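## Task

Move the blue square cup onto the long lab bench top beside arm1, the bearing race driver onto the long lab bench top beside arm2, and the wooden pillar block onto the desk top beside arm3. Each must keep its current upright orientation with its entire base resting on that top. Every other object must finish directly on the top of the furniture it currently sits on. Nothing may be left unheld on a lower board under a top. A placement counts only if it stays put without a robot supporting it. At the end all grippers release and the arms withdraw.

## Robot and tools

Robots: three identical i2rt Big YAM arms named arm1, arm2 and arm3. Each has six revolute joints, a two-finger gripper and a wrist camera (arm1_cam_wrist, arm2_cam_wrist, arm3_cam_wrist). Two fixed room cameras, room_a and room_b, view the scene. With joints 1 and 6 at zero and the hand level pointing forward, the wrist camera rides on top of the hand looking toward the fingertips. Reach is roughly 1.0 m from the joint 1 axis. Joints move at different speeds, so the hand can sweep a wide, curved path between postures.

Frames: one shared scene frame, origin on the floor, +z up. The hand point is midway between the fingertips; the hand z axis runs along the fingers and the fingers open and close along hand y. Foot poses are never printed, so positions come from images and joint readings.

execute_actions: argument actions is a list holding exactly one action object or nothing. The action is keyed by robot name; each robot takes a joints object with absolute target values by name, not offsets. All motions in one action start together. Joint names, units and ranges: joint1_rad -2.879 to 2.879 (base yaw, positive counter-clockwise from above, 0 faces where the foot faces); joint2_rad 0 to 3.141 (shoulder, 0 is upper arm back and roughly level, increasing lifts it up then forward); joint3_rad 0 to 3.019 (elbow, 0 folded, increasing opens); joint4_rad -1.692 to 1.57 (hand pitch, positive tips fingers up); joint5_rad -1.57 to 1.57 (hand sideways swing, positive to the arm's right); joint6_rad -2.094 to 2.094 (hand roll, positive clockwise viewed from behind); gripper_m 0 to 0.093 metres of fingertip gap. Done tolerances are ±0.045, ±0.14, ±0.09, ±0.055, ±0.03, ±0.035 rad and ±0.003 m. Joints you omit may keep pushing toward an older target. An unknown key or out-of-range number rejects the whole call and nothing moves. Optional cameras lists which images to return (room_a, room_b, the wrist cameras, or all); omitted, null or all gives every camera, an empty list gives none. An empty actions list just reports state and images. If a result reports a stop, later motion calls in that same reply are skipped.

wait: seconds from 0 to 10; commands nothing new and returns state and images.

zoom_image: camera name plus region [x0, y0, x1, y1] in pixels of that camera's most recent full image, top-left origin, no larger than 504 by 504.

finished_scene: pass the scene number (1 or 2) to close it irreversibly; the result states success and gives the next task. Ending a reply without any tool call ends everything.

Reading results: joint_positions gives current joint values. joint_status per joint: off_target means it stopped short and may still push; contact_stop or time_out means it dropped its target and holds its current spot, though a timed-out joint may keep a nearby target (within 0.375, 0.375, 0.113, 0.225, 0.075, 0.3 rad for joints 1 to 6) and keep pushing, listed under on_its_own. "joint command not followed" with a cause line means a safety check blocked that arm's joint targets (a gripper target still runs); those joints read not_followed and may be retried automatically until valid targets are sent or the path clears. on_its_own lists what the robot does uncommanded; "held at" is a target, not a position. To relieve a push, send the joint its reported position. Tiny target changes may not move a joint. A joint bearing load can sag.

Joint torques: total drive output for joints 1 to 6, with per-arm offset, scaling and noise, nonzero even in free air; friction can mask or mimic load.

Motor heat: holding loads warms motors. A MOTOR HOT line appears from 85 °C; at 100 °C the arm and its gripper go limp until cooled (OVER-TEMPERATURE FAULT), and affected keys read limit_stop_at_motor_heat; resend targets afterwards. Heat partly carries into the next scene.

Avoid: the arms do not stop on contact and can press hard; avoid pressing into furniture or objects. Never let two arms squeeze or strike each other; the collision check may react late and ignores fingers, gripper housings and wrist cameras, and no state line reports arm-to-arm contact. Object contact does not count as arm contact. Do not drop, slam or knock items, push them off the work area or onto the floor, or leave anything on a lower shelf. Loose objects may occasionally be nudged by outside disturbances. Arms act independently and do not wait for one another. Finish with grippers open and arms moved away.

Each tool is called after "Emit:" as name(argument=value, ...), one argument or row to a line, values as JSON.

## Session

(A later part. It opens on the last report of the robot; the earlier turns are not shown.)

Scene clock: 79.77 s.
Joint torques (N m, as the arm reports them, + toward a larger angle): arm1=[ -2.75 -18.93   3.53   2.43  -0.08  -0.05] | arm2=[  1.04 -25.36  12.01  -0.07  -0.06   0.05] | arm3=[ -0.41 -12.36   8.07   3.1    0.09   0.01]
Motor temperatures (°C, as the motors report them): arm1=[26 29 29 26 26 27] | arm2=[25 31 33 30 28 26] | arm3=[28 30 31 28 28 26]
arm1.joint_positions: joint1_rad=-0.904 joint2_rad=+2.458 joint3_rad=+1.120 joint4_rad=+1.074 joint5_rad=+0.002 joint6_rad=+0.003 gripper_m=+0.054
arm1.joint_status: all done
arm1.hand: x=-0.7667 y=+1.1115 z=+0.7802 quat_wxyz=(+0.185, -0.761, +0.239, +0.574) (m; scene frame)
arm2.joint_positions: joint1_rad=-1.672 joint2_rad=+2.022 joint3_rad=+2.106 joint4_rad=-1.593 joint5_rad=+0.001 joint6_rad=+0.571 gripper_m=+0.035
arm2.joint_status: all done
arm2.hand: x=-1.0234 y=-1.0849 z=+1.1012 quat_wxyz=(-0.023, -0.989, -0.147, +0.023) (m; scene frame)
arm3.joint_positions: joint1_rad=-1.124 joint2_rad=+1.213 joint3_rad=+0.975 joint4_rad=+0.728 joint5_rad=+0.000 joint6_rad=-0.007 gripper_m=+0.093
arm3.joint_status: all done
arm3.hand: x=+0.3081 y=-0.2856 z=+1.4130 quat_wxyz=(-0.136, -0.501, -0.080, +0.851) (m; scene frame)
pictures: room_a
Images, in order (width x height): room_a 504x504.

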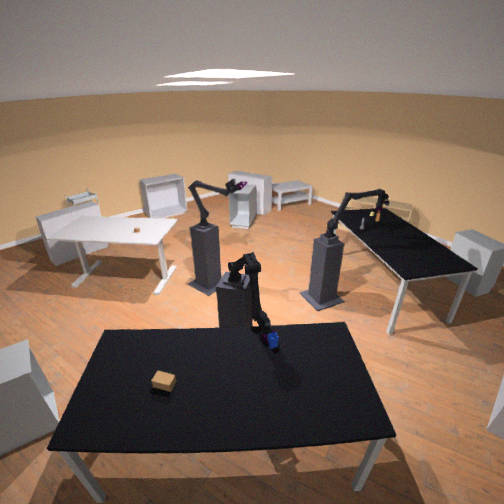

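Emit:
execute_actions(
  actions=[
    {"arm1":{"joints":{"gripper_m":0.093,"joint2_rad":2.455}},"arm2":{"joints":{"joint1_rad":0.93,"joint4_rad":-1.63,"joint6_rad":-0.01}},"arm3":{"joints":{"joint2_rad":1.83}}},
  ],
)

Scene clock: 83.73 s.
Joint torques (N m, as the arm reports them, + toward a larger angle): arm1=[ -2.62 -19.71   3.46   2.65  -0.08  -0.07] | arm2=[ -1.29 -25.41  11.96  -0.15   0.    -0.15] | arm3=[ -0.33 -20.64   6.46   2.99   0.08   0.01]
Motor temperatures (°C, as the motors report them): arm1=[26 29 29 26 26 27] | arm2=[25 31 34 30 28 26] | arm3=[28 30 31 28 28 26]
arm1.joint_positions: joint1_rad=-0.904 joint2_rad=+2.458 joint3_rad=+1.120 joint4_rad=+1.074 joint5_rad=+0.002 joint6_rad=+0.003 gripper_m=+0.093
arm1.joint_status: all done
arm1.hand: x=-0.7667 y=+1.1115 z=+0.7802 quat_wxyz=(+0.185, -0.761, +0.239, +0.574) (m; scene frame)
arm2.joint_positions: joint1_rad=+0.940 joint2_rad=+2.022 joint3_rad=+2.106 joint4_rad=-1.613 joint5_rad=-0.002 joint6_rad=-0.003 gripper_m=+0.035
arm2.joint_status: all done
arm2.hand: x=-0.0031 y=-0.3838 z=+1.0978 quat_wxyz=(-0.020, +0.169, -0.985, -0.002) (m; scene frame)
arm3.joint_positions: joint1_rad=-1.124 joint2_rad=+1.850 joint3_rad=+0.970 joint4_rad=+0.741 joint5_rad=+0.000 joint6_rad=-0.007 gripper_m=+0.093
arm3.joint_status: all done
arm3.hand: x=+0.1728 y=-0.3332 z=+1.0274 quat_wxyz=(-0.106, -0.740, -0.120, +0.653) (m; scene frame)
pictures: arm1_cam_wrist, arm2_cam_wrist, arm3_cam_wrist, room_a, room_b
Images, in order (width x height): arm1_cam_wrist 616x616, arm2_cam_wrist 616x616, arm3_cam_wrist 616x616, room_a 504x504, room_b 504x504.

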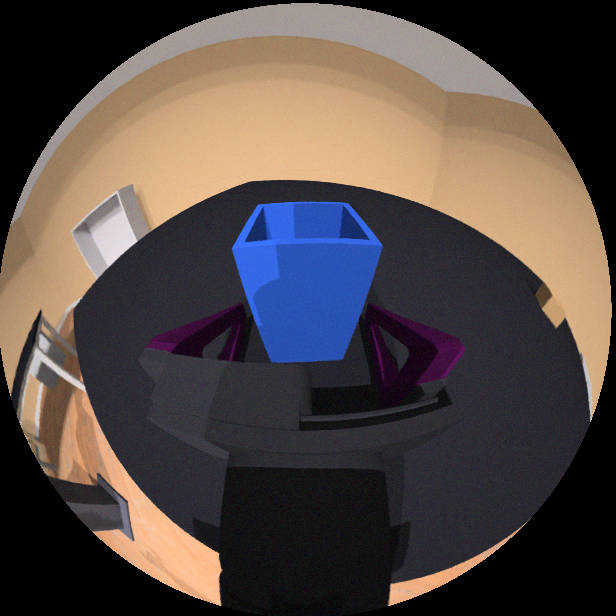

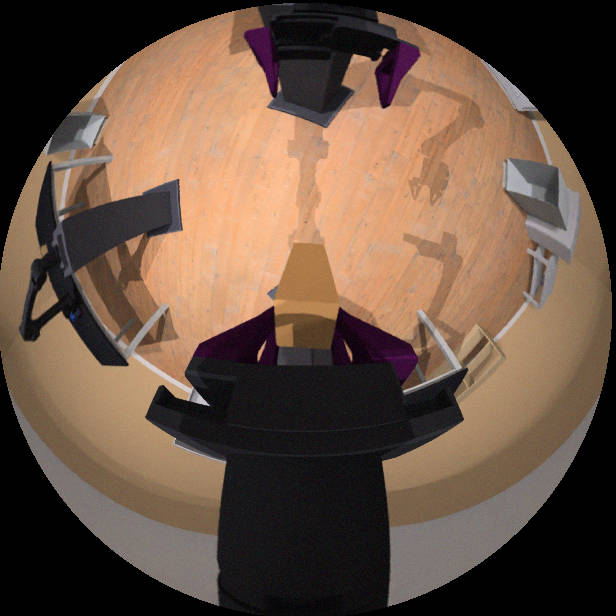

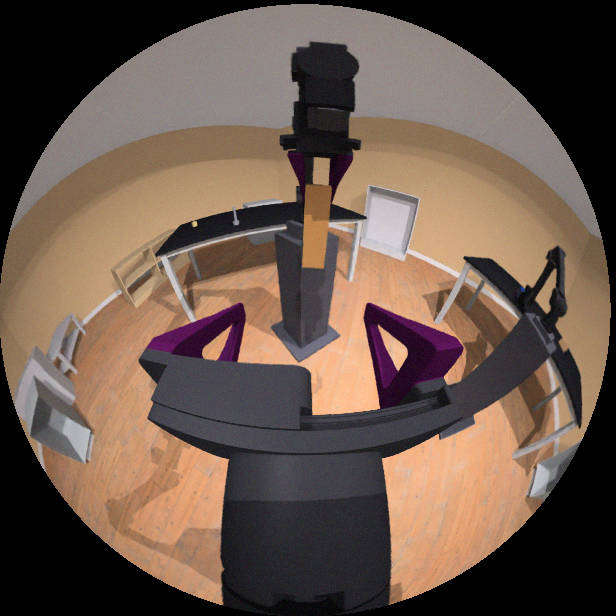

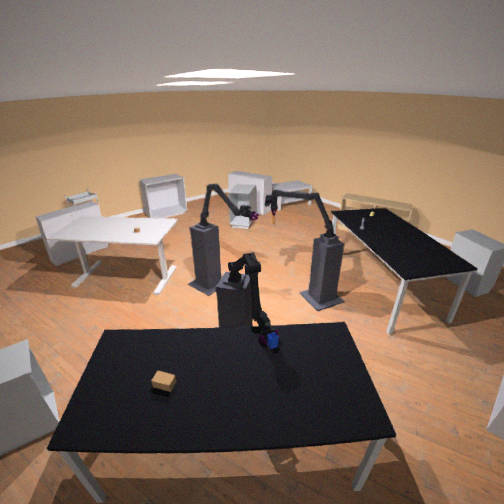

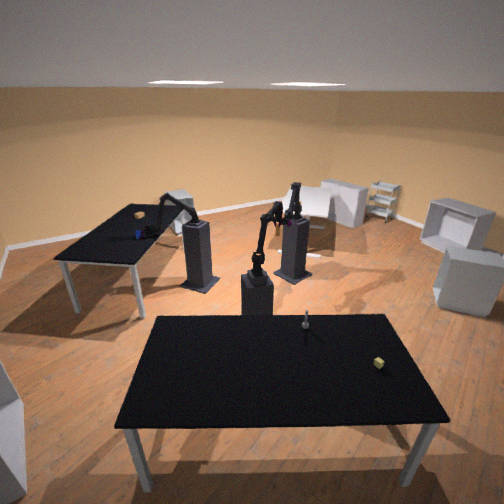

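Emit:
execute_actions(
  actions=[],
)

Scene clock: 88.43 s.
Joint torques (N m, as the arm reports them, + toward a larger angle): arm1=[ -2.69 -19.63   3.43   2.35  -0.07  -0.03] | arm2=[ -1.25 -25.36  11.85  -0.09   0.01  -0.16] | arm3=[ -0.35 -20.68   6.45   2.95   0.08   0.01]
Motor temperatures (°C, as the motors report them): arm1=[26 29 29 26 26 27] | arm2=[25 32 35 29 28 26] | arm3=[28 30 30 28 28 26]
arm1.joint_positions: joint1_rad=-0.904 joint2_rad=+2.458 joint3_rad=+1.120 joint4_rad=+1.074 joint5_rad=+0.002 joint6_rad=+0.003 gripper_m=+0.093
arm1.joint_status: all done
arm1.hand: x=-0.7667 y=+1.1115 z=+0.7802 quat_wxyz=(+0.185, -0.761, +0.239, +0.574) (m; scene frame)
arm2.joint_positions: joint1_rad=+0.940 joint2_rad=+2.022 joint3_rad=+2.106 joint4_rad=-1.613 joint5_rad=-0.002 joint6_rad=-0.003 gripper_m=+0.035
arm2.joint_status: all done
arm2.hand: x=-0.0031 y=-0.3838 z=+1.0978 quat_wxyz=(-0.020, +0.169, -0.985, -0.002) (m; scene frame)
arm3.joint_positions: joint1_rad=-1.124 joint2_rad=+1.850 joint3_rad=+0.970 joint4_rad=+0.741 joint5_rad=+0.000 joint6_rad=-0.007 gripper_m=+0.093
arm3.joint_status: all done
arm3.hand: x=+0.1728 y=-0.3332 z=+1.0274 quat_wxyz=(-0.106, -0.740, -0.120, +0.653) (m; scene frame)
pictures: arm1_cam_wrist, arm2_cam_wrist, arm3_cam_wrist, room_a, room_b
Images, in order (width x height): arm1_cam_wrist 616x616, arm2_cam_wrist 616x616, arm3_cam_wrist 616x616, room_a 504x504, room_b 504x504.

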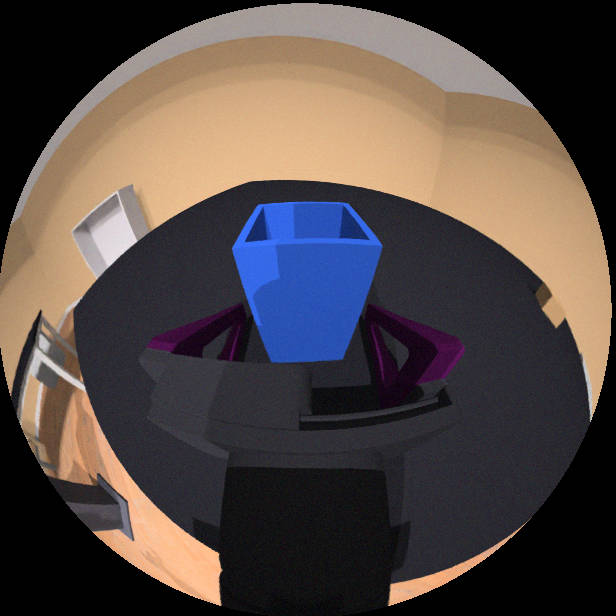

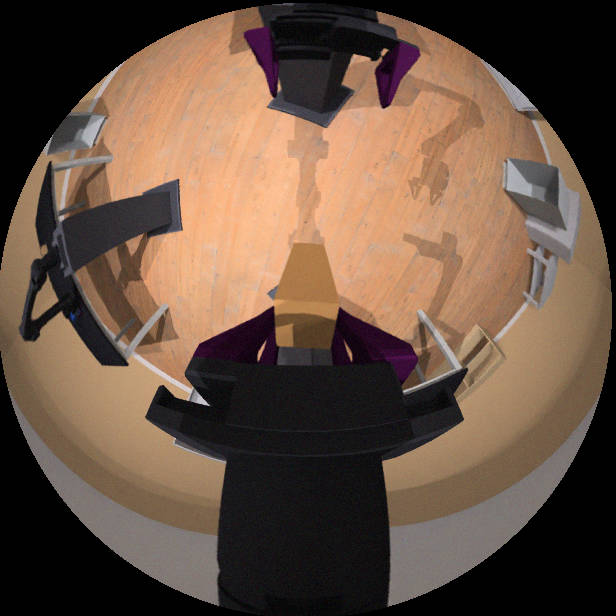

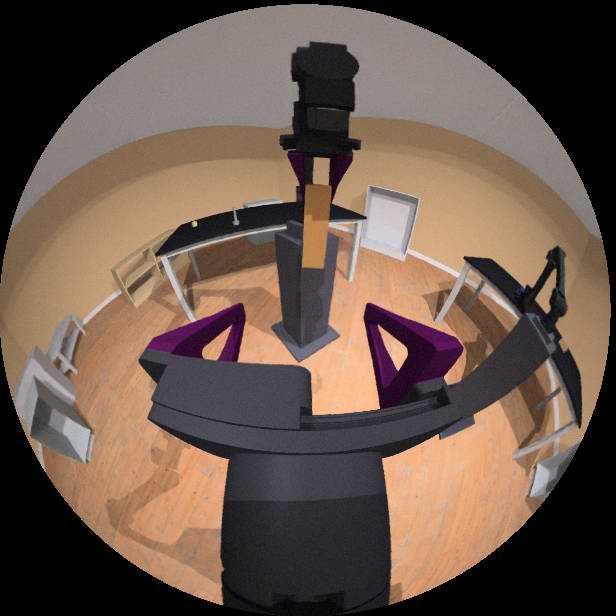

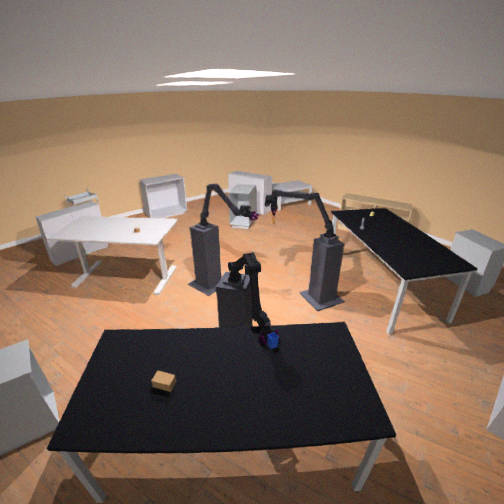

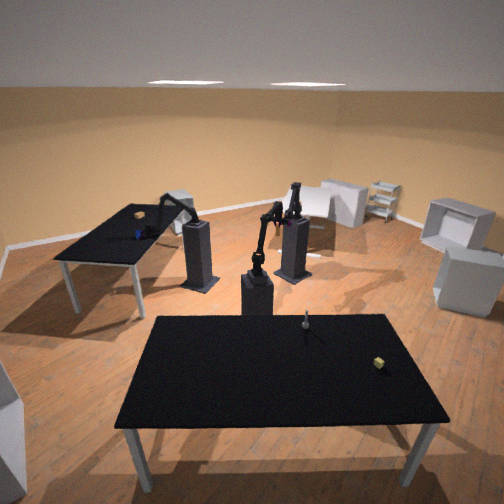

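Emit:
execute_actions(
  actions=[
    {"arm1":{"joints":{"joint2_rad":2.37,"joint3_rad":0.93,"joint4_rad":1.22}},"arm3":{"joints":{"joint1_rad":-1.15,"joint2_rad":2.005,"joint3_rad":1.29,"joint4_rad":0.61}}},
  ],
  cameras=["arm1_cam_wrist","arm3_cam_wrist","arm2_cam_wrist"],
)

Scene clock: 92.60 s.
Joint torques (N m, as the arm reports them, + toward a larger angle): arm1=[ -2.61 -18.05   2.28   2.47  -0.07  -0.01] | arm2=[ -1.19 -25.13  11.97  -0.13   0.    -0.16] | arm3=[ -1.7  -23.61   9.44   2.16   0.08   0.01]
Motor temperatures (°C, as the motors report them): arm1=[26 29 29 26 26 27] | arm2=[25 32 35 29 28 26] | arm3=[28 30 30 28 28 26]
arm1.joint_positions: joint1_rad=-0.904 joint2_rad=+2.377 joint3_rad=+0.930 joint4_rad=+1.198 joint5_rad=+0.002 joint6_rad=+0.003 gripper_m=+0.093
arm1.joint_status: all done
arm1.hand: x=-0.7209 y=+1.0791 z=+0.8035 quat_wxyz=(+0.186, -0.757, +0.238, +0.579) (m; scene frame)
arm2.joint_positions: joint1_rad=+0.940 joint2_rad=+2.022 joint3_rad=+2.106 joint4_rad=-1.613 joint5_rad=-0.002 joint6_rad=-0.003 gripper_m=+0.035
arm2.joint_status: not commanded
arm2.hand: x=-0.0031 y=-0.3838 z=+1.0978 quat_wxyz=(-0.020, +0.169, -0.985, -0.002) (m; scene frame)
arm3.joint_positions: joint1_rad=-1.139 joint2_rad=+2.024 joint3_rad=+1.244 joint4_rad=+0.617 joint5_rad=+0.000 joint6_rad=-0.007 gripper_m=+0.093
arm3.joint_status: all done
arm3.hand: x=+0.0891 y=-0.3494 z=+1.0139 quat_wxyz=(-0.100, -0.749, -0.116, +0.645) (m; scene frame)
pictures: arm1_cam_wrist, arm2_cam_wrist, arm3_cam_wrist
Images, in order (width x height): arm1_cam_wrist 616x616, arm2_cam_wrist 616x616, arm3_cam_wrist 616x616.

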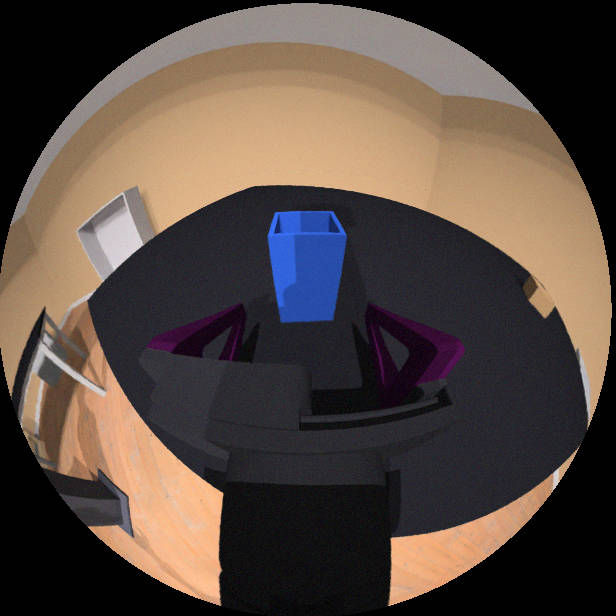

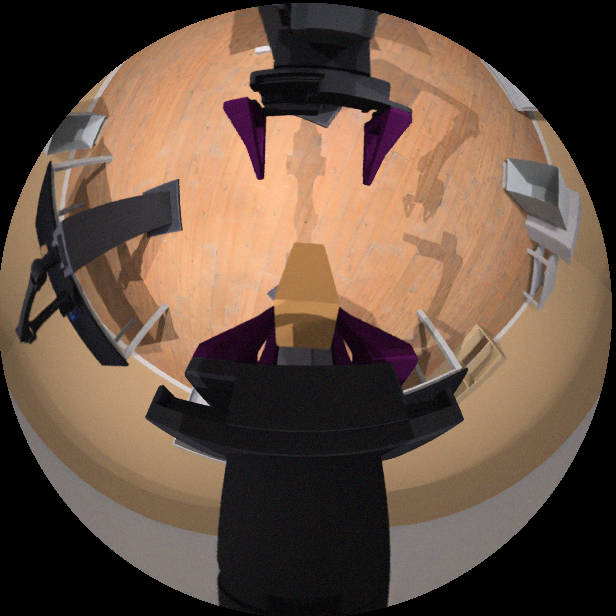

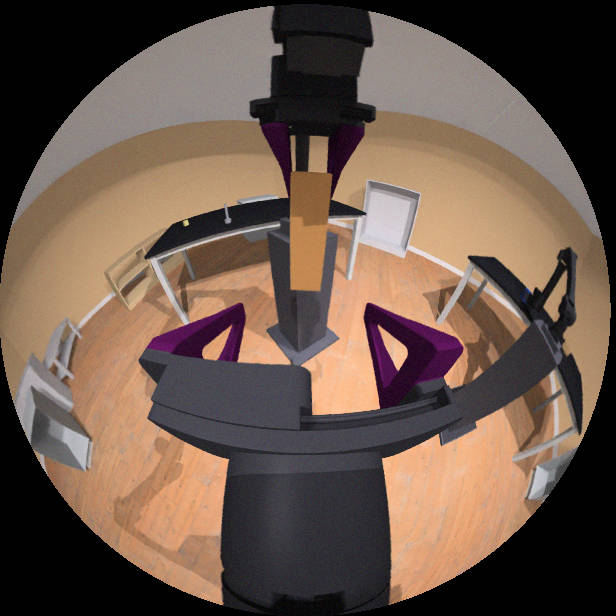

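Emit:
execute_actions(
  actions=[
    {"arm1":{"joints":{"joint2_rad":2.2,"joint3_rad":0.7,"joint4_rad":1.3}},"arm3":{"joints":{"joint2_rad":2.18,"joint3_rad":1.62,"joint4_rad":0.465}}},
  ],
  cameras=["arm1_cam_wrist","arm3_cam_wrist","arm2_cam_wrist"],
)

Scene clock: 95.87 s.
Joint torques (N m, as the arm reports them, + toward a larger angle): arm1=[ -2.99 -15.41   1.62   2.48  -0.08  -0.02] | arm2=[ -0.8  -24.95  11.92  -0.09   0.    -0.14] | arm3=[ -1.68 -27.33  10.51   2.18   0.08   0.01]
Motor temperatures (°C, as the motors report them): arm1=[26 29 29 26 26 27] | arm2=[25 32 36 29 28 26] | arm3=[28 30 31 28 28 26]
arm1.joint_positions: joint1_rad=-0.904 joint2_rad=+2.198 joint3_rad=+0.703 joint4_rad=+1.282 joint5_rad=+0.002 joint6_rad=+0.003 gripper_m=+0.093
arm1.joint_status: all done
arm1.hand: x=-0.6732 y=+1.0450 z=+0.8646 quat_wxyz=(+0.191, -0.747, +0.235, +0.593) (m; scene frame)
arm2.joint_positions: joint1_rad=+0.940 joint2_rad=+2.022 joint3_rad=+2.106 joint4_rad=-1.613 joint5_rad=-0.002 joint6_rad=-0.003 gripper_m=+0.035
arm2.joint_status: not commanded
arm2.hand: x=-0.0031 y=-0.3838 z=+1.0978 quat_wxyz=(-0.020, +0.169, -0.985, -0.002) (m; scene frame)
arm3.joint_positions: joint1_rad=-1.139 joint2_rad=+2.201 joint3_rad=+1.568 joint4_rad=+0.472 joint5_rad=+0.000 joint6_rad=-0.007 gripper_m=+0.093
arm3.joint_status: all done
arm3.hand: x=+0.0054 y=-0.3757 z=+1.0138 quat_wxyz=(-0.100, -0.748, -0.116, +0.646) (m; scene frame)
pictures: arm1_cam_wrist, arm2_cam_wrist, arm3_cam_wrist
Images, in order (width x height): arm1_cam_wrist 616x616, arm2_cam_wrist 616x616, arm3_cam_wrist 616x616.

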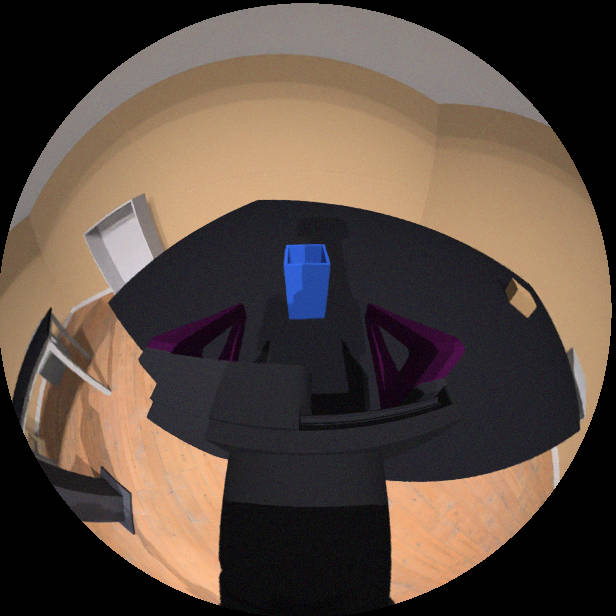

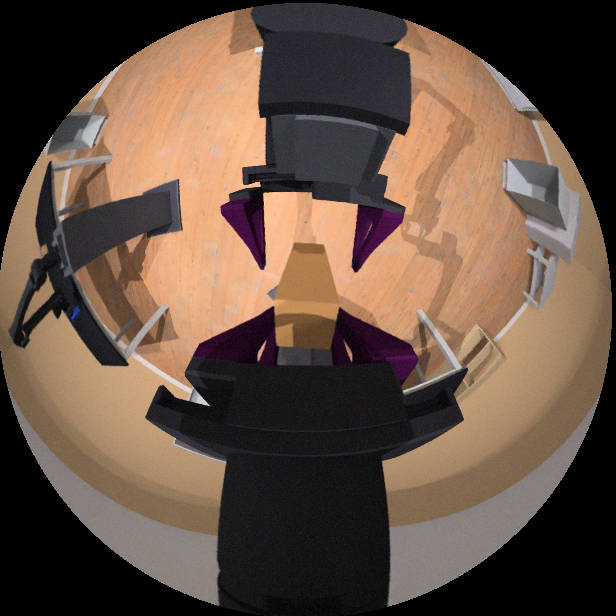

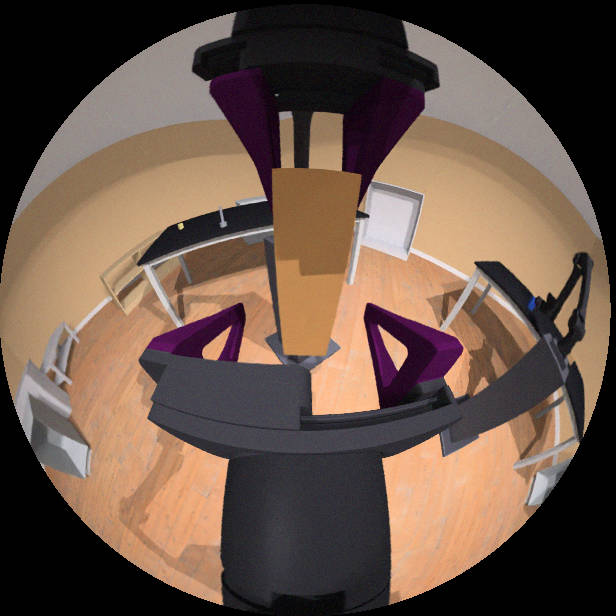

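Emit:
execute_actions(
  actions=[
    {"arm3":{"joints":{"joint2_rad":2.21,"joint3_rad":1.68,"joint4_rad":0.435,"gripper_m":0.06}}},
  ],
  cameras=["arm3_cam_wrist"],
)

Emit:
execute_actions(
  actions=[
    {"arm3":{"joints":{"gripper_m":0.01}}},
  ],
  cameras=["arm3_cam_wrist","arm2_cam_wrist"],
)

Scene clock: 98.27 s.
Joint torques (N m, as the arm reports them, + toward a larger angle): arm1=[ -2.74 -14.91   1.69   2.65  -0.06  -0.02] | arm2=[ -1.52 -25.17  11.91  -0.2    0.    -0.14] | arm3=[ -1.68 -26.72  10.91   2.01   0.08   0.  ]
Motor temperatures (°C, as the motors report them): arm1=[26 29 28 26 26 27] | arm2=[25 32 36 29 28 26] | arm3=[28 31 31 28 28 26]
arm1.joint_positions: joint1_rad=-0.904 joint2_rad=+2.198 joint3_rad=+0.703 joint4_rad=+1.282 joint5_rad=+0.002 joint6_rad=+0.003 gripper_m=+0.093
arm1.joint_status: not commanded
arm1.hand: x=-0.6732 y=+1.0450 z=+0.8646 quat_wxyz=(+0.191, -0.747, +0.235, +0.593) (m; scene frame)
arm2.joint_positions: joint1_rad=+0.940 joint2_rad=+2.022 joint3_rad=+2.106 joint4_rad=-1.613 joint5_rad=-0.002 joint6_rad=-0.003 gripper_m=+0.035
arm2.joint_status: not commanded
arm2.hand: x=-0.0031 y=-0.3838 z=+1.0978 quat_wxyz=(-0.020, +0.169, -0.985, -0.002) (m; scene frame)
arm3.joint_positions: joint1_rad=-1.139 joint2_rad=+2.211 joint3_rad=+1.625 joint4_rad=+0.446 joint5_rad=+0.000 joint6_rad=-0.007 gripper_m=+0.060
arm3.joint_status: all done
arm3.hand: x=-0.0074 y=-0.3797 z=+1.0310 quat_wxyz=(-0.101, -0.741, -0.115, +0.654) (m; scene frame)
pictures: arm3_cam_wrist
Images, in order (width x height): arm3_cam_wrist 616x616.

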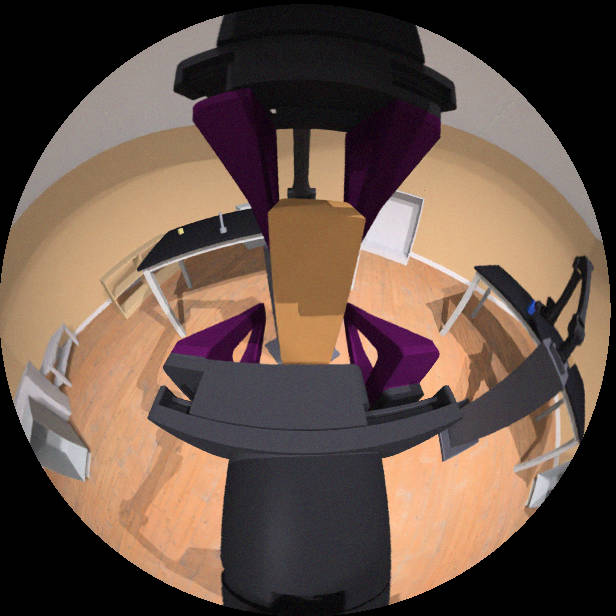

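Scene clock: 98.87 s.
Joint torques (N m, as the arm reports them, + toward a larger angle): arm1=[ -2.72 -15.2    1.86   2.31  -0.1   -0.02] | arm2=[ -1.25 -25.25  11.9   -0.12  -0.06  -0.15] | arm3=[ -1.67 -26.94  10.87   2.02   0.03  -0.04]
Motor temperatures (°C, as the motors report them): arm1=[26 29 28 26 26 27] | arm2=[25 32 36 29 28 26] | arm3=[28 31 31 28 28 26]
arm1.joint_positions: joint1_rad=-0.904 joint2_rad=+2.198 joint3_rad=+0.703 joint4_rad=+1.282 joint5_rad=+0.002 joint6_rad=+0.003 gripper_m=+0.093
arm1.joint_status: not commanded
arm1.hand: x=-0.6732 y=+1.0450 z=+0.8646 quat_wxyz=(+0.191, -0.747, +0.235, +0.593) (m; scene frame)
arm2.joint_positions: joint1_rad=+0.939 joint2_rad=+2.022 joint3_rad=+2.106 joint4_rad=-1.614 joint5_rad=-0.001 joint6_rad=-0.004 gripper_m=+0.035
arm2.joint_status: not commanded
arm2.hand: x=-0.0030 y=-0.3844 z=+1.0978 quat_wxyz=(-0.020, +0.169, -0.985, -0.001) (m; scene frame)
arm3.joint_positions: joint1_rad=-1.140 joint2_rad=+2.211 joint3_rad=+1.625 joint4_rad=+0.445 joint5_rad=+0.001 joint6_rad=-0.002 gripper_m=+0.035
arm3.joint_status: gripper_m off_target (ended at +0.035, target +0.010)
arm3.hand: x=-0.0079 y=-0.3781 z=+1.0308 quat_wxyz=(-0.102, -0.742, -0.111, +0.653) (m; scene frame)
pictures: arm2_cam_wrist, arm3_cam_wrist
Images, in order (width x height): arm2_cam_wrist 616x616, arm3_cam_wrist 616x616.

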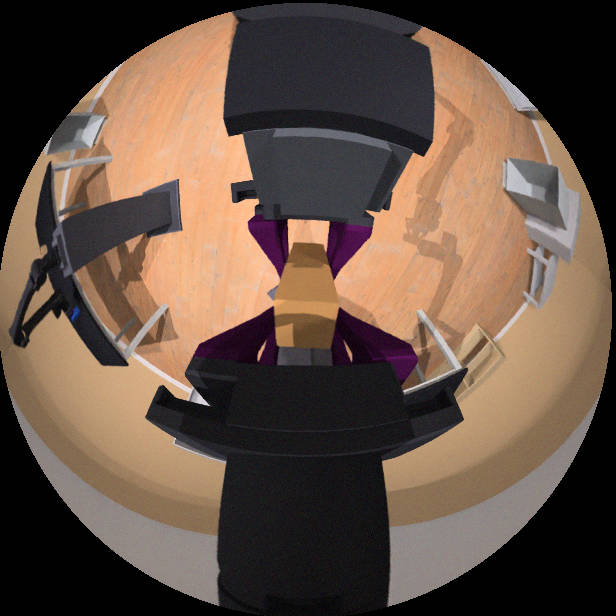

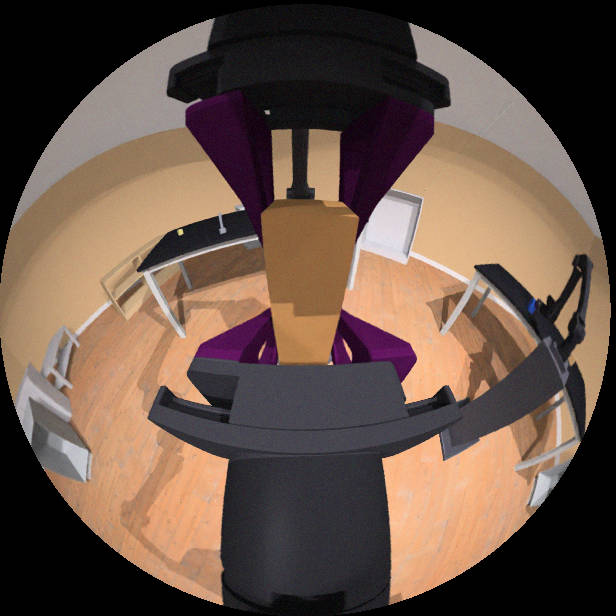

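Emit:
execute_actions(
  actions=[
    {"arm2":{"joints":{"gripper_m":0.08}}},
  ],
  cameras=[],
)

Emit:
execute_actions(
  actions=[
    {"arm2":{"joints":{"joint2_rad":1.8}}},
  ],
  cameras=["arm3_cam_wrist"],
)

Scene clock: 100.97 s.
Joint torques (N m, as the arm reports them, + toward a larger angle): arm1=[ -2.63 -15.94   1.8    2.43  -0.04  -0.04] | arm2=[ -0.66 -25.29  11.89  -0.13  -0.04  -0.15] | arm3=[ -1.74 -27.25  10.87   2.36   0.04  -0.04]
Motor temperatures (°C, as the motors report them): arm1=[26 29 28 26 26 27] | arm2=[25 32 36 29 28 26] | arm3=[28 31 31 28 28 26]
arm1.joint_positions: joint1_rad=-0.904 joint2_rad=+2.198 joint3_rad=+0.703 joint4_rad=+1.282 joint5_rad=+0.002 joint6_rad=+0.003 gripper_m=+0.093
arm1.joint_status: not commanded
arm1.hand: x=-0.6732 y=+1.0450 z=+0.8646 quat_wxyz=(+0.191, -0.747, +0.235, +0.593) (m; scene frame)
arm2.joint_positions: joint1_rad=+0.939 joint2_rad=+2.022 joint3_rad=+2.106 joint4_rad=-1.614 joint5_rad=-0.001 joint6_rad=-0.004 gripper_m=+0.080
arm2.joint_status: all done
arm2.hand: x=-0.0030 y=-0.3844 z=+1.0978 quat_wxyz=(-0.020, +0.169, -0.985, -0.001) (m; scene frame)
arm3.joint_positions: joint1_rad=-1.140 joint2_rad=+2.220 joint3_rad=+1.625 joint4_rad=+0.439 joint5_rad=+0.001 joint6_rad=-0.002 gripper_m=+0.035
arm3.joint_status: not commanded
arm3.hand: x=-0.0079 y=-0.3782 z=+1.0219 quat_wxyz=(-0.101, -0.747, -0.112, +0.648) (m; scene frame)
pictures: none
No camera images: the call's "cameras" was empty. Leave "cameras" out to get every camera's image.

Scene clock: 102.27 s.
Joint torques (N m, as the arm reports them, + toward a larger angle): arm1=[ -2.76 -15.03   1.8    2.47  -0.08  -0.02] | arm2=[ -1.19 -17.98  10.33   0.43  -0.03  -0.14] | arm3=[ -1.5  -27.32  10.87   2.35   0.03  -0.04]
Motor temperatures (°C, as the motors report them): arm1=[26 29 28 26 26 27] | arm2=[25 32 36 29 28 26] | arm3=[28 31 31 28 28 26]
arm1.joint_positions: joint1_rad=-0.904 joint2_rad=+2.198 joint3_rad=+0.703 joint4_rad=+1.282 joint5_rad=+0.002 joint6_rad=+0.003 gripper_m=+0.093
arm1.joint_status: not commanded
arm1.hand: x=-0.6732 y=+1.0450 z=+0.8646 quat_wxyz=(+0.191, -0.747, +0.235, +0.593) (m; scene frame)
arm2.joint_positions: joint1_rad=+0.939 joint2_rad=+1.762 joint3_rad=+2.128 joint4_rad=-1.614 joint5_rad=-0.001 joint6_rad=-0.004 gripper_m=+0.080
arm2.joint_status: all done
arm2.hand: x=-0.0442 y=-0.3978 z=+1.2630 quat_wxyz=(-0.159, +0.167, -0.973, -0.025) (m; scene frame)
arm3.joint_positions: joint1_rad=-1.140 joint2_rad=+2.220 joint3_rad=+1.625 joint4_rad=+0.439 joint5_rad=+0.001 joint6_rad=-0.002 gripper_m=+0.035
arm3.joint_status: not commanded
arm3.hand: x=-0.0079 y=-0.3782 z=+1.0219 quat_wxyz=(-0.101, -0.747, -0.112, +0.648) (m; scene frame)
pictures: arm3_cam_wrist
Images, in order (width x height): arm3_cam_wrist 616x616.

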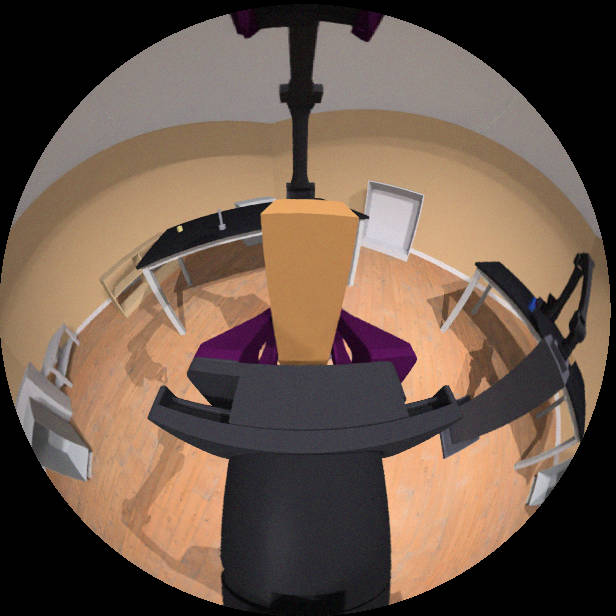

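Emit:
execute_actions(
  actions=[
    {"arm2":{"joints":{"joint2_rad":1.2,"joint3_rad":1.2,"joint4_rad":-0.8}},"arm1":{"joints":{"joint2_rad":1.5,"joint4_rad":0.8}},"arm3":{"joints":{"joint1_rad":2.2,"joint2_rad":2.125,"joint3_rad":0.92,"joint4_rad":1.125}}},
  ],
  cameras=["arm3_cam_wrist","room_a"],
)

Scene clock: 107.17 s.
Joint torques (N m, as the arm reports them, + toward a larger angle): arm1=[ -2.7  -12.38   6.69   1.35  -0.04  -0.08] | arm2=[ -1.19 -12.07   9.34   2.69  -0.06  -0.15] | arm3=[ -0.66 -22.49   3.4    4.14   0.14  -0.04]
Motor temperatures (°C, as the motors report them): arm1=[26 29 28 26 26 27] | arm2=[25 32 36 29 28 26] | arm3=[28 31 31 28 28 26]
arm1.joint_positions: joint1_rad=-0.904 joint2_rad=+1.497 joint3_rad=+0.699 joint4_rad=+0.811 joint5_rad=+0.002 joint6_rad=+0.003 gripper_m=+0.093
arm1.joint_status: all done
arm1.hand: x=-0.6825 y=+1.0488 z=+1.1426 quat_wxyz=(+0.215, -0.675, +0.212, +0.673) (m; scene frame)
arm2.joint_positions: joint1_rad=+0.939 joint2_rad=+1.197 joint3_rad=+1.205 joint4_rad=-0.823 joint5_rad=-0.001 joint6_rad=-0.004 gripper_m=+0.080
arm2.joint_status: all done
arm2.hand: x=-0.1364 y=-0.4304 z=+1.2019 quat_wxyz=(-0.364, +0.158, -0.916, -0.059) (m; scene frame)
arm3.joint_positions: joint1_rad=+2.205 joint2_rad=+2.155 joint3_rad=+0.921 joint4_rad=+1.091 joint5_rad=-0.002 joint6_rad=-0.002 gripper_m=+0.035
arm3.joint_status: all done
arm3.hand: x=+1.3896 y=+0.1969 z=+0.8722 quat_wxyz=(-0.628, +0.193, -0.736, -0.161) (m; scene frame)
pictures: arm3_cam_wrist, room_a
Images, in order (width x height): arm3_cam_wrist 616x616, room_a 504x504.

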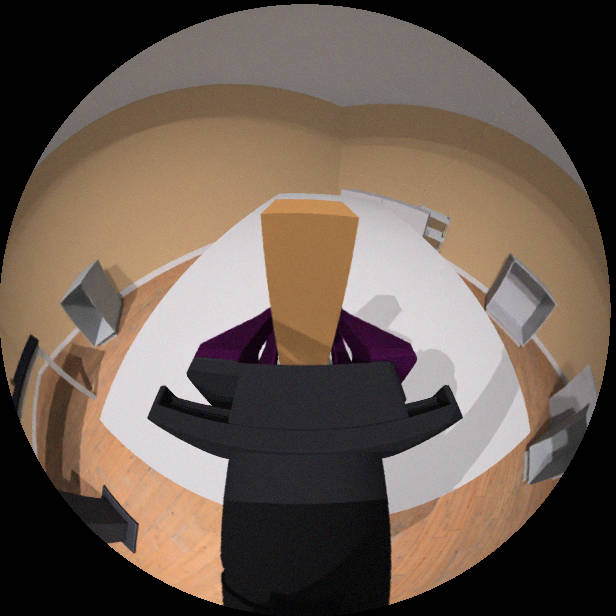

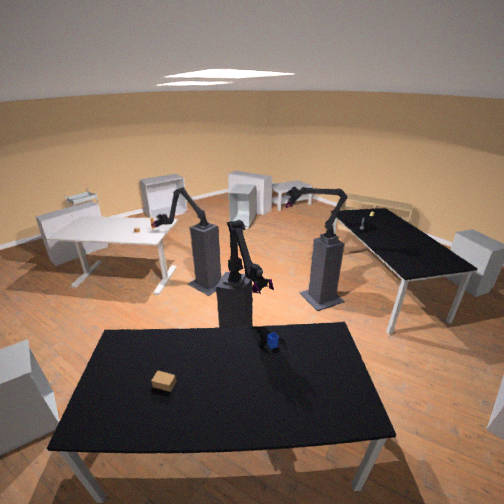

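Emit:
execute_actions(
  actions=[
    {"arm3":{"joints":{"joint2_rad":2.25,"joint4_rad":1.275}}},
  ],
  cameras=["arm3_cam_wrist"],
)

Scene clock: 109.87 s.
Joint torques (N m, as the arm reports them, + toward a larger angle): arm1=[ -2.83 -11.79   6.72   1.53  -0.03  -0.01] | arm2=[ -0.73 -11.63   9.38   2.56  -0.04  -0.15] | arm3=[ -1.28 -22.05   2.89   4.16   0.15  -0.04]
Motor temperatures (°C, as the motors report them): arm1=[26 29 29 26 26 27] | arm2=[25 31 36 29 28 26] | arm3=[28 31 31 28 28 26]
arm1.joint_positions: joint1_rad=-0.904 joint2_rad=+1.497 joint3_rad=+0.699 joint4_rad=+0.811 joint5_rad=+0.002 joint6_rad=+0.003 gripper_m=+0.093
arm1.joint_status: not commanded
arm1.hand: x=-0.6825 y=+1.0488 z=+1.1426 quat_wxyz=(+0.215, -0.675, +0.212, +0.673) (m; scene frame)
arm2.joint_positions: joint1_rad=+0.939 joint2_rad=+1.197 joint3_rad=+1.205 joint4_rad=-0.823 joint5_rad=-0.001 joint6_rad=-0.004 gripper_m=+0.080
arm2.joint_status: not commanded
arm2.hand: x=-0.1364 y=-0.4304 z=+1.2019 quat_wxyz=(-0.364, +0.158, -0.916, -0.059) (m; scene frame)
arm3.joint_positions: joint1_rad=+2.205 joint2_rad=+2.278 joint3_rad=+0.916 joint4_rad=+1.241 joint5_rad=-0.002 joint6_rad=-0.002 gripper_m=+0.035
arm3.joint_status: all done
arm3.hand: x=+1.3767 y=+0.1896 z=+0.8300 quat_wxyz=(-0.636, +0.191, -0.729, -0.163) (m; scene frame)
pictures: arm3_cam_wrist
Images, in order (width x height): arm3_cam_wrist 616x616.

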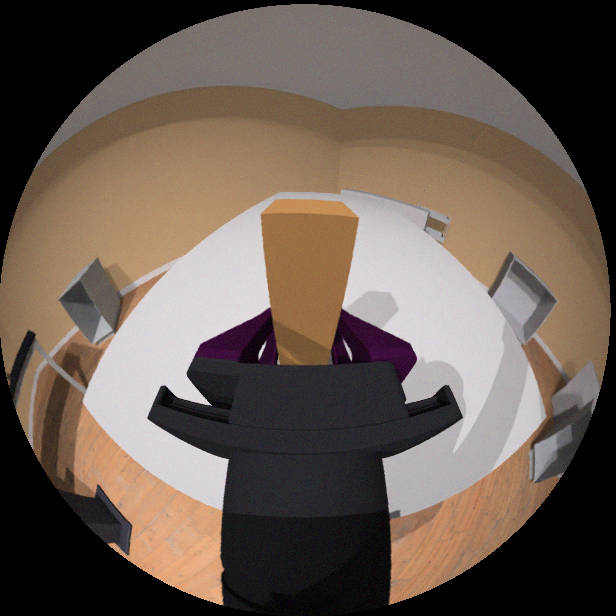

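Emit:
execute_actions(
  actions=[
    {"arm3":{"joints":{"joint2_rad":2.30,"joint4_rad":1.33}}},
  ],
  cameras=["room_a"],
)

Emit:
zoom_image(
  camera="room_a",
  region=[110, 180, 210, 260],
)

Scene clock: 111.73 s.
Joint torques (N m, as the arm reports them, + toward a larger angle): arm1=[ -2.39 -11.7    6.5    1.42  -0.08  -0.02] | arm2=[ -1.22 -11.87   9.26   2.59  -0.05  -0.16] | arm3=[ -1.27 -20.96   2.71   4.12   0.14  -0.05]
Motor temperatures (°C, as the motors report them): arm1=[26 29 29 26 26 27] | arm2=[25 31 36 29 28 26] | arm3=[28 31 31 28 28 26]
arm1.joint_positions: joint1_rad=-0.904 joint2_rad=+1.497 joint3_rad=+0.699 joint4_rad=+0.811 joint5_rad=+0.002 joint6_rad=+0.003 gripper_m=+0.093
arm1.joint_status: not commanded
arm1.hand: x=-0.6825 y=+1.0488 z=+1.1426 quat_wxyz=(+0.215, -0.675, +0.212, +0.673) (m; scene frame)
arm2.joint_positions: joint1_rad=+0.939 joint2_rad=+1.197 joint3_rad=+1.205 joint4_rad=-0.823 joint5_rad=-0.001 joint6_rad=-0.004 gripper_m=+0.080
arm2.joint_status: not commanded
arm2.hand: x=-0.1364 y=-0.4304 z=+1.2019 quat_wxyz=(-0.364, +0.158, -0.916, -0.059) (m; scene frame)
arm3.joint_positions: joint1_rad=+2.205 joint2_rad=+2.310 joint3_rad=+0.916 joint4_rad=+1.296 joint5_rad=-0.002 joint6_rad=-0.002 gripper_m=+0.035
arm3.joint_status: all done
arm3.hand: x=+1.3733 y=+0.1877 z=+0.8235 quat_wxyz=(-0.644, +0.190, -0.722, -0.166) (m; scene frame)
pictures: room_a
Images, in order (width x height): room_a 504x504.

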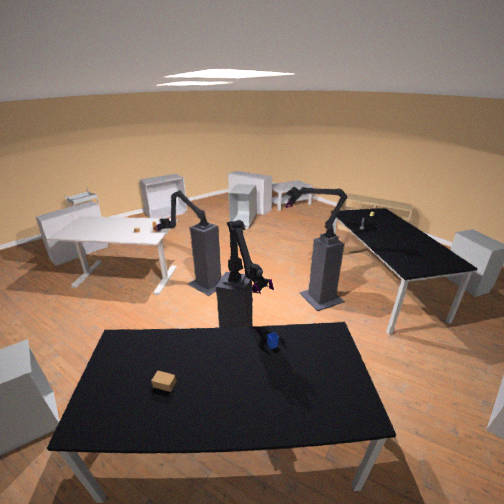

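Region (110, 180, 210, 260) of room_a's 504x504 image, scaled by 5.040, with more detail than that image has; it fills the top 403 rows of this view, and the rest is white.

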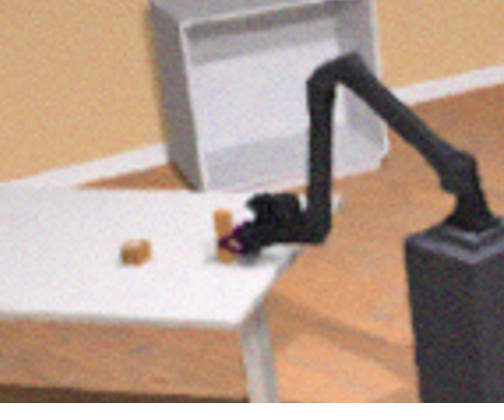

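Emit:
execute_actions(
  actions=[
    {"arm3":{"joints":{"joint2_rad":2.335,"joint4_rad":1.345}}},
  ],
  cameras=[],
)

Scene clock: 113.20 s.
Joint torques (N m, as the arm reports them, + toward a larger angle): arm1=[ -2.72 -12.07   6.6    1.31  -0.06  -0.06] | arm2=[ -1.17 -11.73   9.43   2.68  -0.03  -0.15] | arm3=[ -1.26 -19.03   2.56   3.5    0.14  -0.05]
Motor temperatures (°C, as the motors report them): arm1=[26 29 29 26 26 27] | arm2=[25 31 36 29 28 26] | arm3=[28 31 30 28 28 26]
arm1.joint_positions: joint1_rad=-0.904 joint2_rad=+1.497 joint3_rad=+0.699 joint4_rad=+0.811 joint5_rad=+0.002 joint6_rad=+0.003 gripper_m=+0.093
arm1.joint_status: not commanded
arm1.hand: x=-0.6825 y=+1.0488 z=+1.1426 quat_wxyz=(+0.215, -0.675, +0.212, +0.673) (m; scene frame)
arm2.joint_positions: joint1_rad=+0.939 joint2_rad=+1.197 joint3_rad=+1.205 joint4_rad=-0.823 joint5_rad=-0.001 joint6_rad=-0.004 gripper_m=+0.080
arm2.joint_status: not commanded
arm2.hand: x=-0.1364 y=-0.4304 z=+1.2019 quat_wxyz=(-0.364, +0.158, -0.916, -0.059) (m; scene frame)
arm3.joint_positions: joint1_rad=+2.205 joint2_rad=+2.323 joint3_rad=+0.916 joint4_rad=+1.325 joint5_rad=-0.002 joint6_rad=-0.002 gripper_m=+0.035
arm3.joint_status: all done
arm3.hand: x=+1.3719 y=+0.1869 z=+0.8223 quat_wxyz=(-0.650, +0.188, -0.717, -0.167) (m; scene frame)
pictures: none
No camera images: the call's "cameras" was empty. Leave "cameras" out to get every camera's image.

Contact. Release.

Emit:
execute_actions(
  actions=[
    {"arm3":{"joints":{"gripper_m":0.093}}},
  ],
  cameras=[],
)

Emit:
execute_actions(
  actions=[
    {"arm3":{"joints":{"joint2_rad":2.1,"joint3_rad":0.6,"joint4_rad":1.4}}},
  ],
  cameras=["arm3_cam_wrist"],
)

Scene clock: 115.07 s.
Joint torques (N m, as the arm reports them, + toward a larger angle): arm1=[ -2.87 -11.77   6.63   1.23  -0.03  -0.04] | arm2=[ -1.11 -11.74   9.34   2.64   0.    -0.16] | arm3=[ -1.31 -19.98   2.5    3.5    0.15  -0.04]
Motor temperatures (°C, as the motors report them): arm1=[26 29 29 26 26 27] | arm2=[25 31 36 30 28 26] | arm3=[28 31 30 28 28 26]
arm1.joint_positions: joint1_rad=-0.904 joint2_rad=+1.497 joint3_rad=+0.699 joint4_rad=+0.811 joint5_rad=+0.002 joint6_rad=+0.003 gripper_m=+0.093
arm1.joint_status: not commanded
arm1.hand: x=-0.6825 y=+1.0488 z=+1.1426 quat_wxyz=(+0.215, -0.675, +0.212, +0.673) (m; scene frame)
arm2.joint_positions: joint1_rad=+0.939 joint2_rad=+1.197 joint3_rad=+1.205 joint4_rad=-0.823 joint5_rad=-0.001 joint6_rad=-0.004 gripper_m=+0.080
arm2.joint_status: not commanded
arm2.hand: x=-0.1364 y=-0.4304 z=+1.2019 quat_wxyz=(-0.364, +0.158, -0.916, -0.059) (m; scene frame)
arm3.joint_positions: joint1_rad=+2.205 joint2_rad=+2.330 joint3_rad=+0.916 joint4_rad=+1.325 joint5_rad=-0.002 joint6_rad=-0.002 gripper_m=+0.093
arm3.joint_status: all done
arm3.hand: x=+1.3709 y=+0.1863 z=+0.8184 quat_wxyz=(-0.648, +0.189, -0.719, -0.166) (m; scene frame)
pictures: none
No camera images: the call's "cameras" was empty. Leave "cameras" out to get every camera's image.

Scene clock: 116.10 s.
Joint torques (N m, as the arm reports them, + toward a larger angle): arm1=[ -2.58 -12.19   6.63   1.36  -0.08  -0.03] | arm2=[ -0.98 -11.89   9.34   2.63  -0.04  -0.15] | arm3=[ -1.29 -15.66   1.49   3.31   0.15  -0.04]
Motor temperatures (°C, as the motors report them): arm1=[26 29 29 26 26 27] | arm2=[25 31 36 30 28 26] | arm3=[28 31 30 28 28 26]
arm1.joint_positions: joint1_rad=-0.904 joint2_rad=+1.497 joint3_rad=+0.699 joint4_rad=+0.811 joint5_rad=+0.002 joint6_rad=+0.003 gripper_m=+0.093
arm1.joint_status: not commanded
arm1.hand: x=-0.6825 y=+1.0488 z=+1.1426 quat_wxyz=(+0.215, -0.675, +0.212, +0.673) (m; scene frame)
arm2.joint_positions: joint1_rad=+0.939 joint2_rad=+1.197 joint3_rad=+1.205 joint4_rad=-0.823 joint5_rad=-0.001 joint6_rad=-0.004 gripper_m=+0.080
arm2.joint_status: not commanded
arm2.hand: x=-0.1364 y=-0.4304 z=+1.2019 quat_wxyz=(-0.364, +0.158, -0.916, -0.059) (m; scene frame)
arm3.joint_positions: joint1_rad=+2.205 joint2_rad=+2.097 joint3_rad=+0.603 joint4_rad=+1.382 joint5_rad=-0.002 joint6_rad=-0.002 gripper_m=+0.093
arm3.joint_status: all done
arm3.hand: x=+1.2912 y=+0.1423 z=+0.8761 quat_wxyz=(-0.639, +0.191, -0.727, -0.164) (m; scene frame)
pictures: arm3_cam_wrist
Images, in order (width x height): arm3_cam_wrist 616x616.

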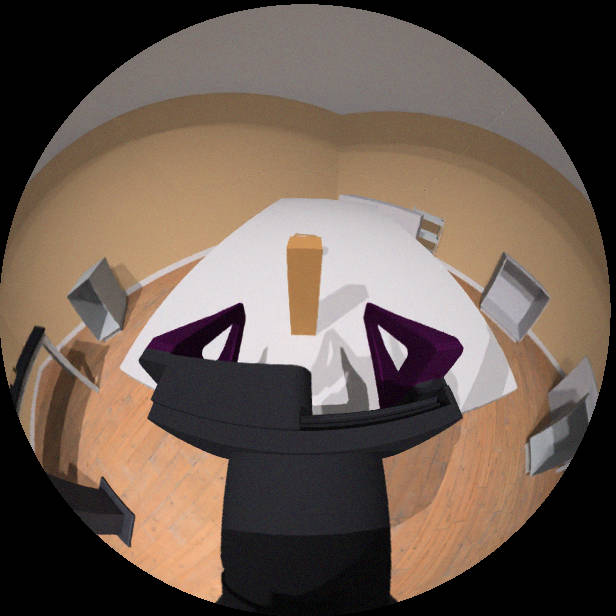

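Emit:
execute_actions(
  actions=[
    {"arm3":{"joints":{"joint2_rad":1.7,"joint3_rad":0.45}}},
  ],
  cameras=["room_a","room_b"],
)

Scene clock: 119.73 s.
Joint torques (N m, as the arm reports them, + toward a larger angle): arm1=[ -3.19 -11.87   6.78   1.43  -0.05   0.  ] | arm2=[ -1.44 -11.54   9.34   2.64  -0.01  -0.16] | arm3=[ -1.31 -12.09   3.33   3.11   0.15  -0.04]
Motor temperatures (°C, as the motors report them): arm1=[26 29 29 26 26 27] | arm2=[25 31 35 30 28 26] | arm3=[28 31 30 28 28 26]
arm1.joint_positions: joint1_rad=-0.904 joint2_rad=+1.497 joint3_rad=+0.699 joint4_rad=+0.811 joint5_rad=+0.002 joint6_rad=+0.003 gripper_m=+0.093
arm1.joint_status: not commanded
arm1.hand: x=-0.6825 y=+1.0488 z=+1.1426 quat_wxyz=(+0.215, -0.675, +0.212, +0.673) (m; scene frame)
arm2.joint_positions: joint1_rad=+0.939 joint2_rad=+1.197 joint3_rad=+1.205 joint4_rad=-0.823 joint5_rad=-0.001 joint6_rad=-0.004 gripper_m=+0.080
arm2.joint_status: not commanded
arm2.hand: x=-0.1364 y=-0.4304 z=+1.2019 quat_wxyz=(-0.364, +0.158, -0.916, -0.059) (m; scene frame)
arm3.joint_positions: joint1_rad=+2.205 joint2_rad=+1.695 joint3_rad=+0.450 joint4_rad=+1.384 joint5_rad=-0.002 joint6_rad=-0.002 gripper_m=+0.093
arm3.joint_status: all done
arm3.hand: x=+1.2561 y=+0.1235 z=+1.0315 quat_wxyz=(-0.725, +0.169, -0.641, -0.187) (m; scene frame)
pictures: room_a, room_b
Images, in order (width x height): room_a 504x504, room_b 504x504.

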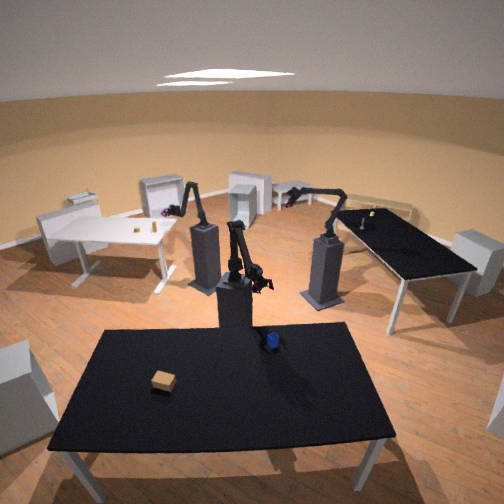

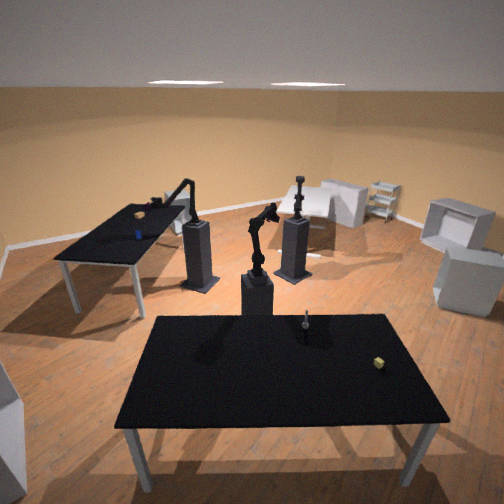

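Emit:
finished_scene(
  scene=2,
)

The scene is finished: the task was done.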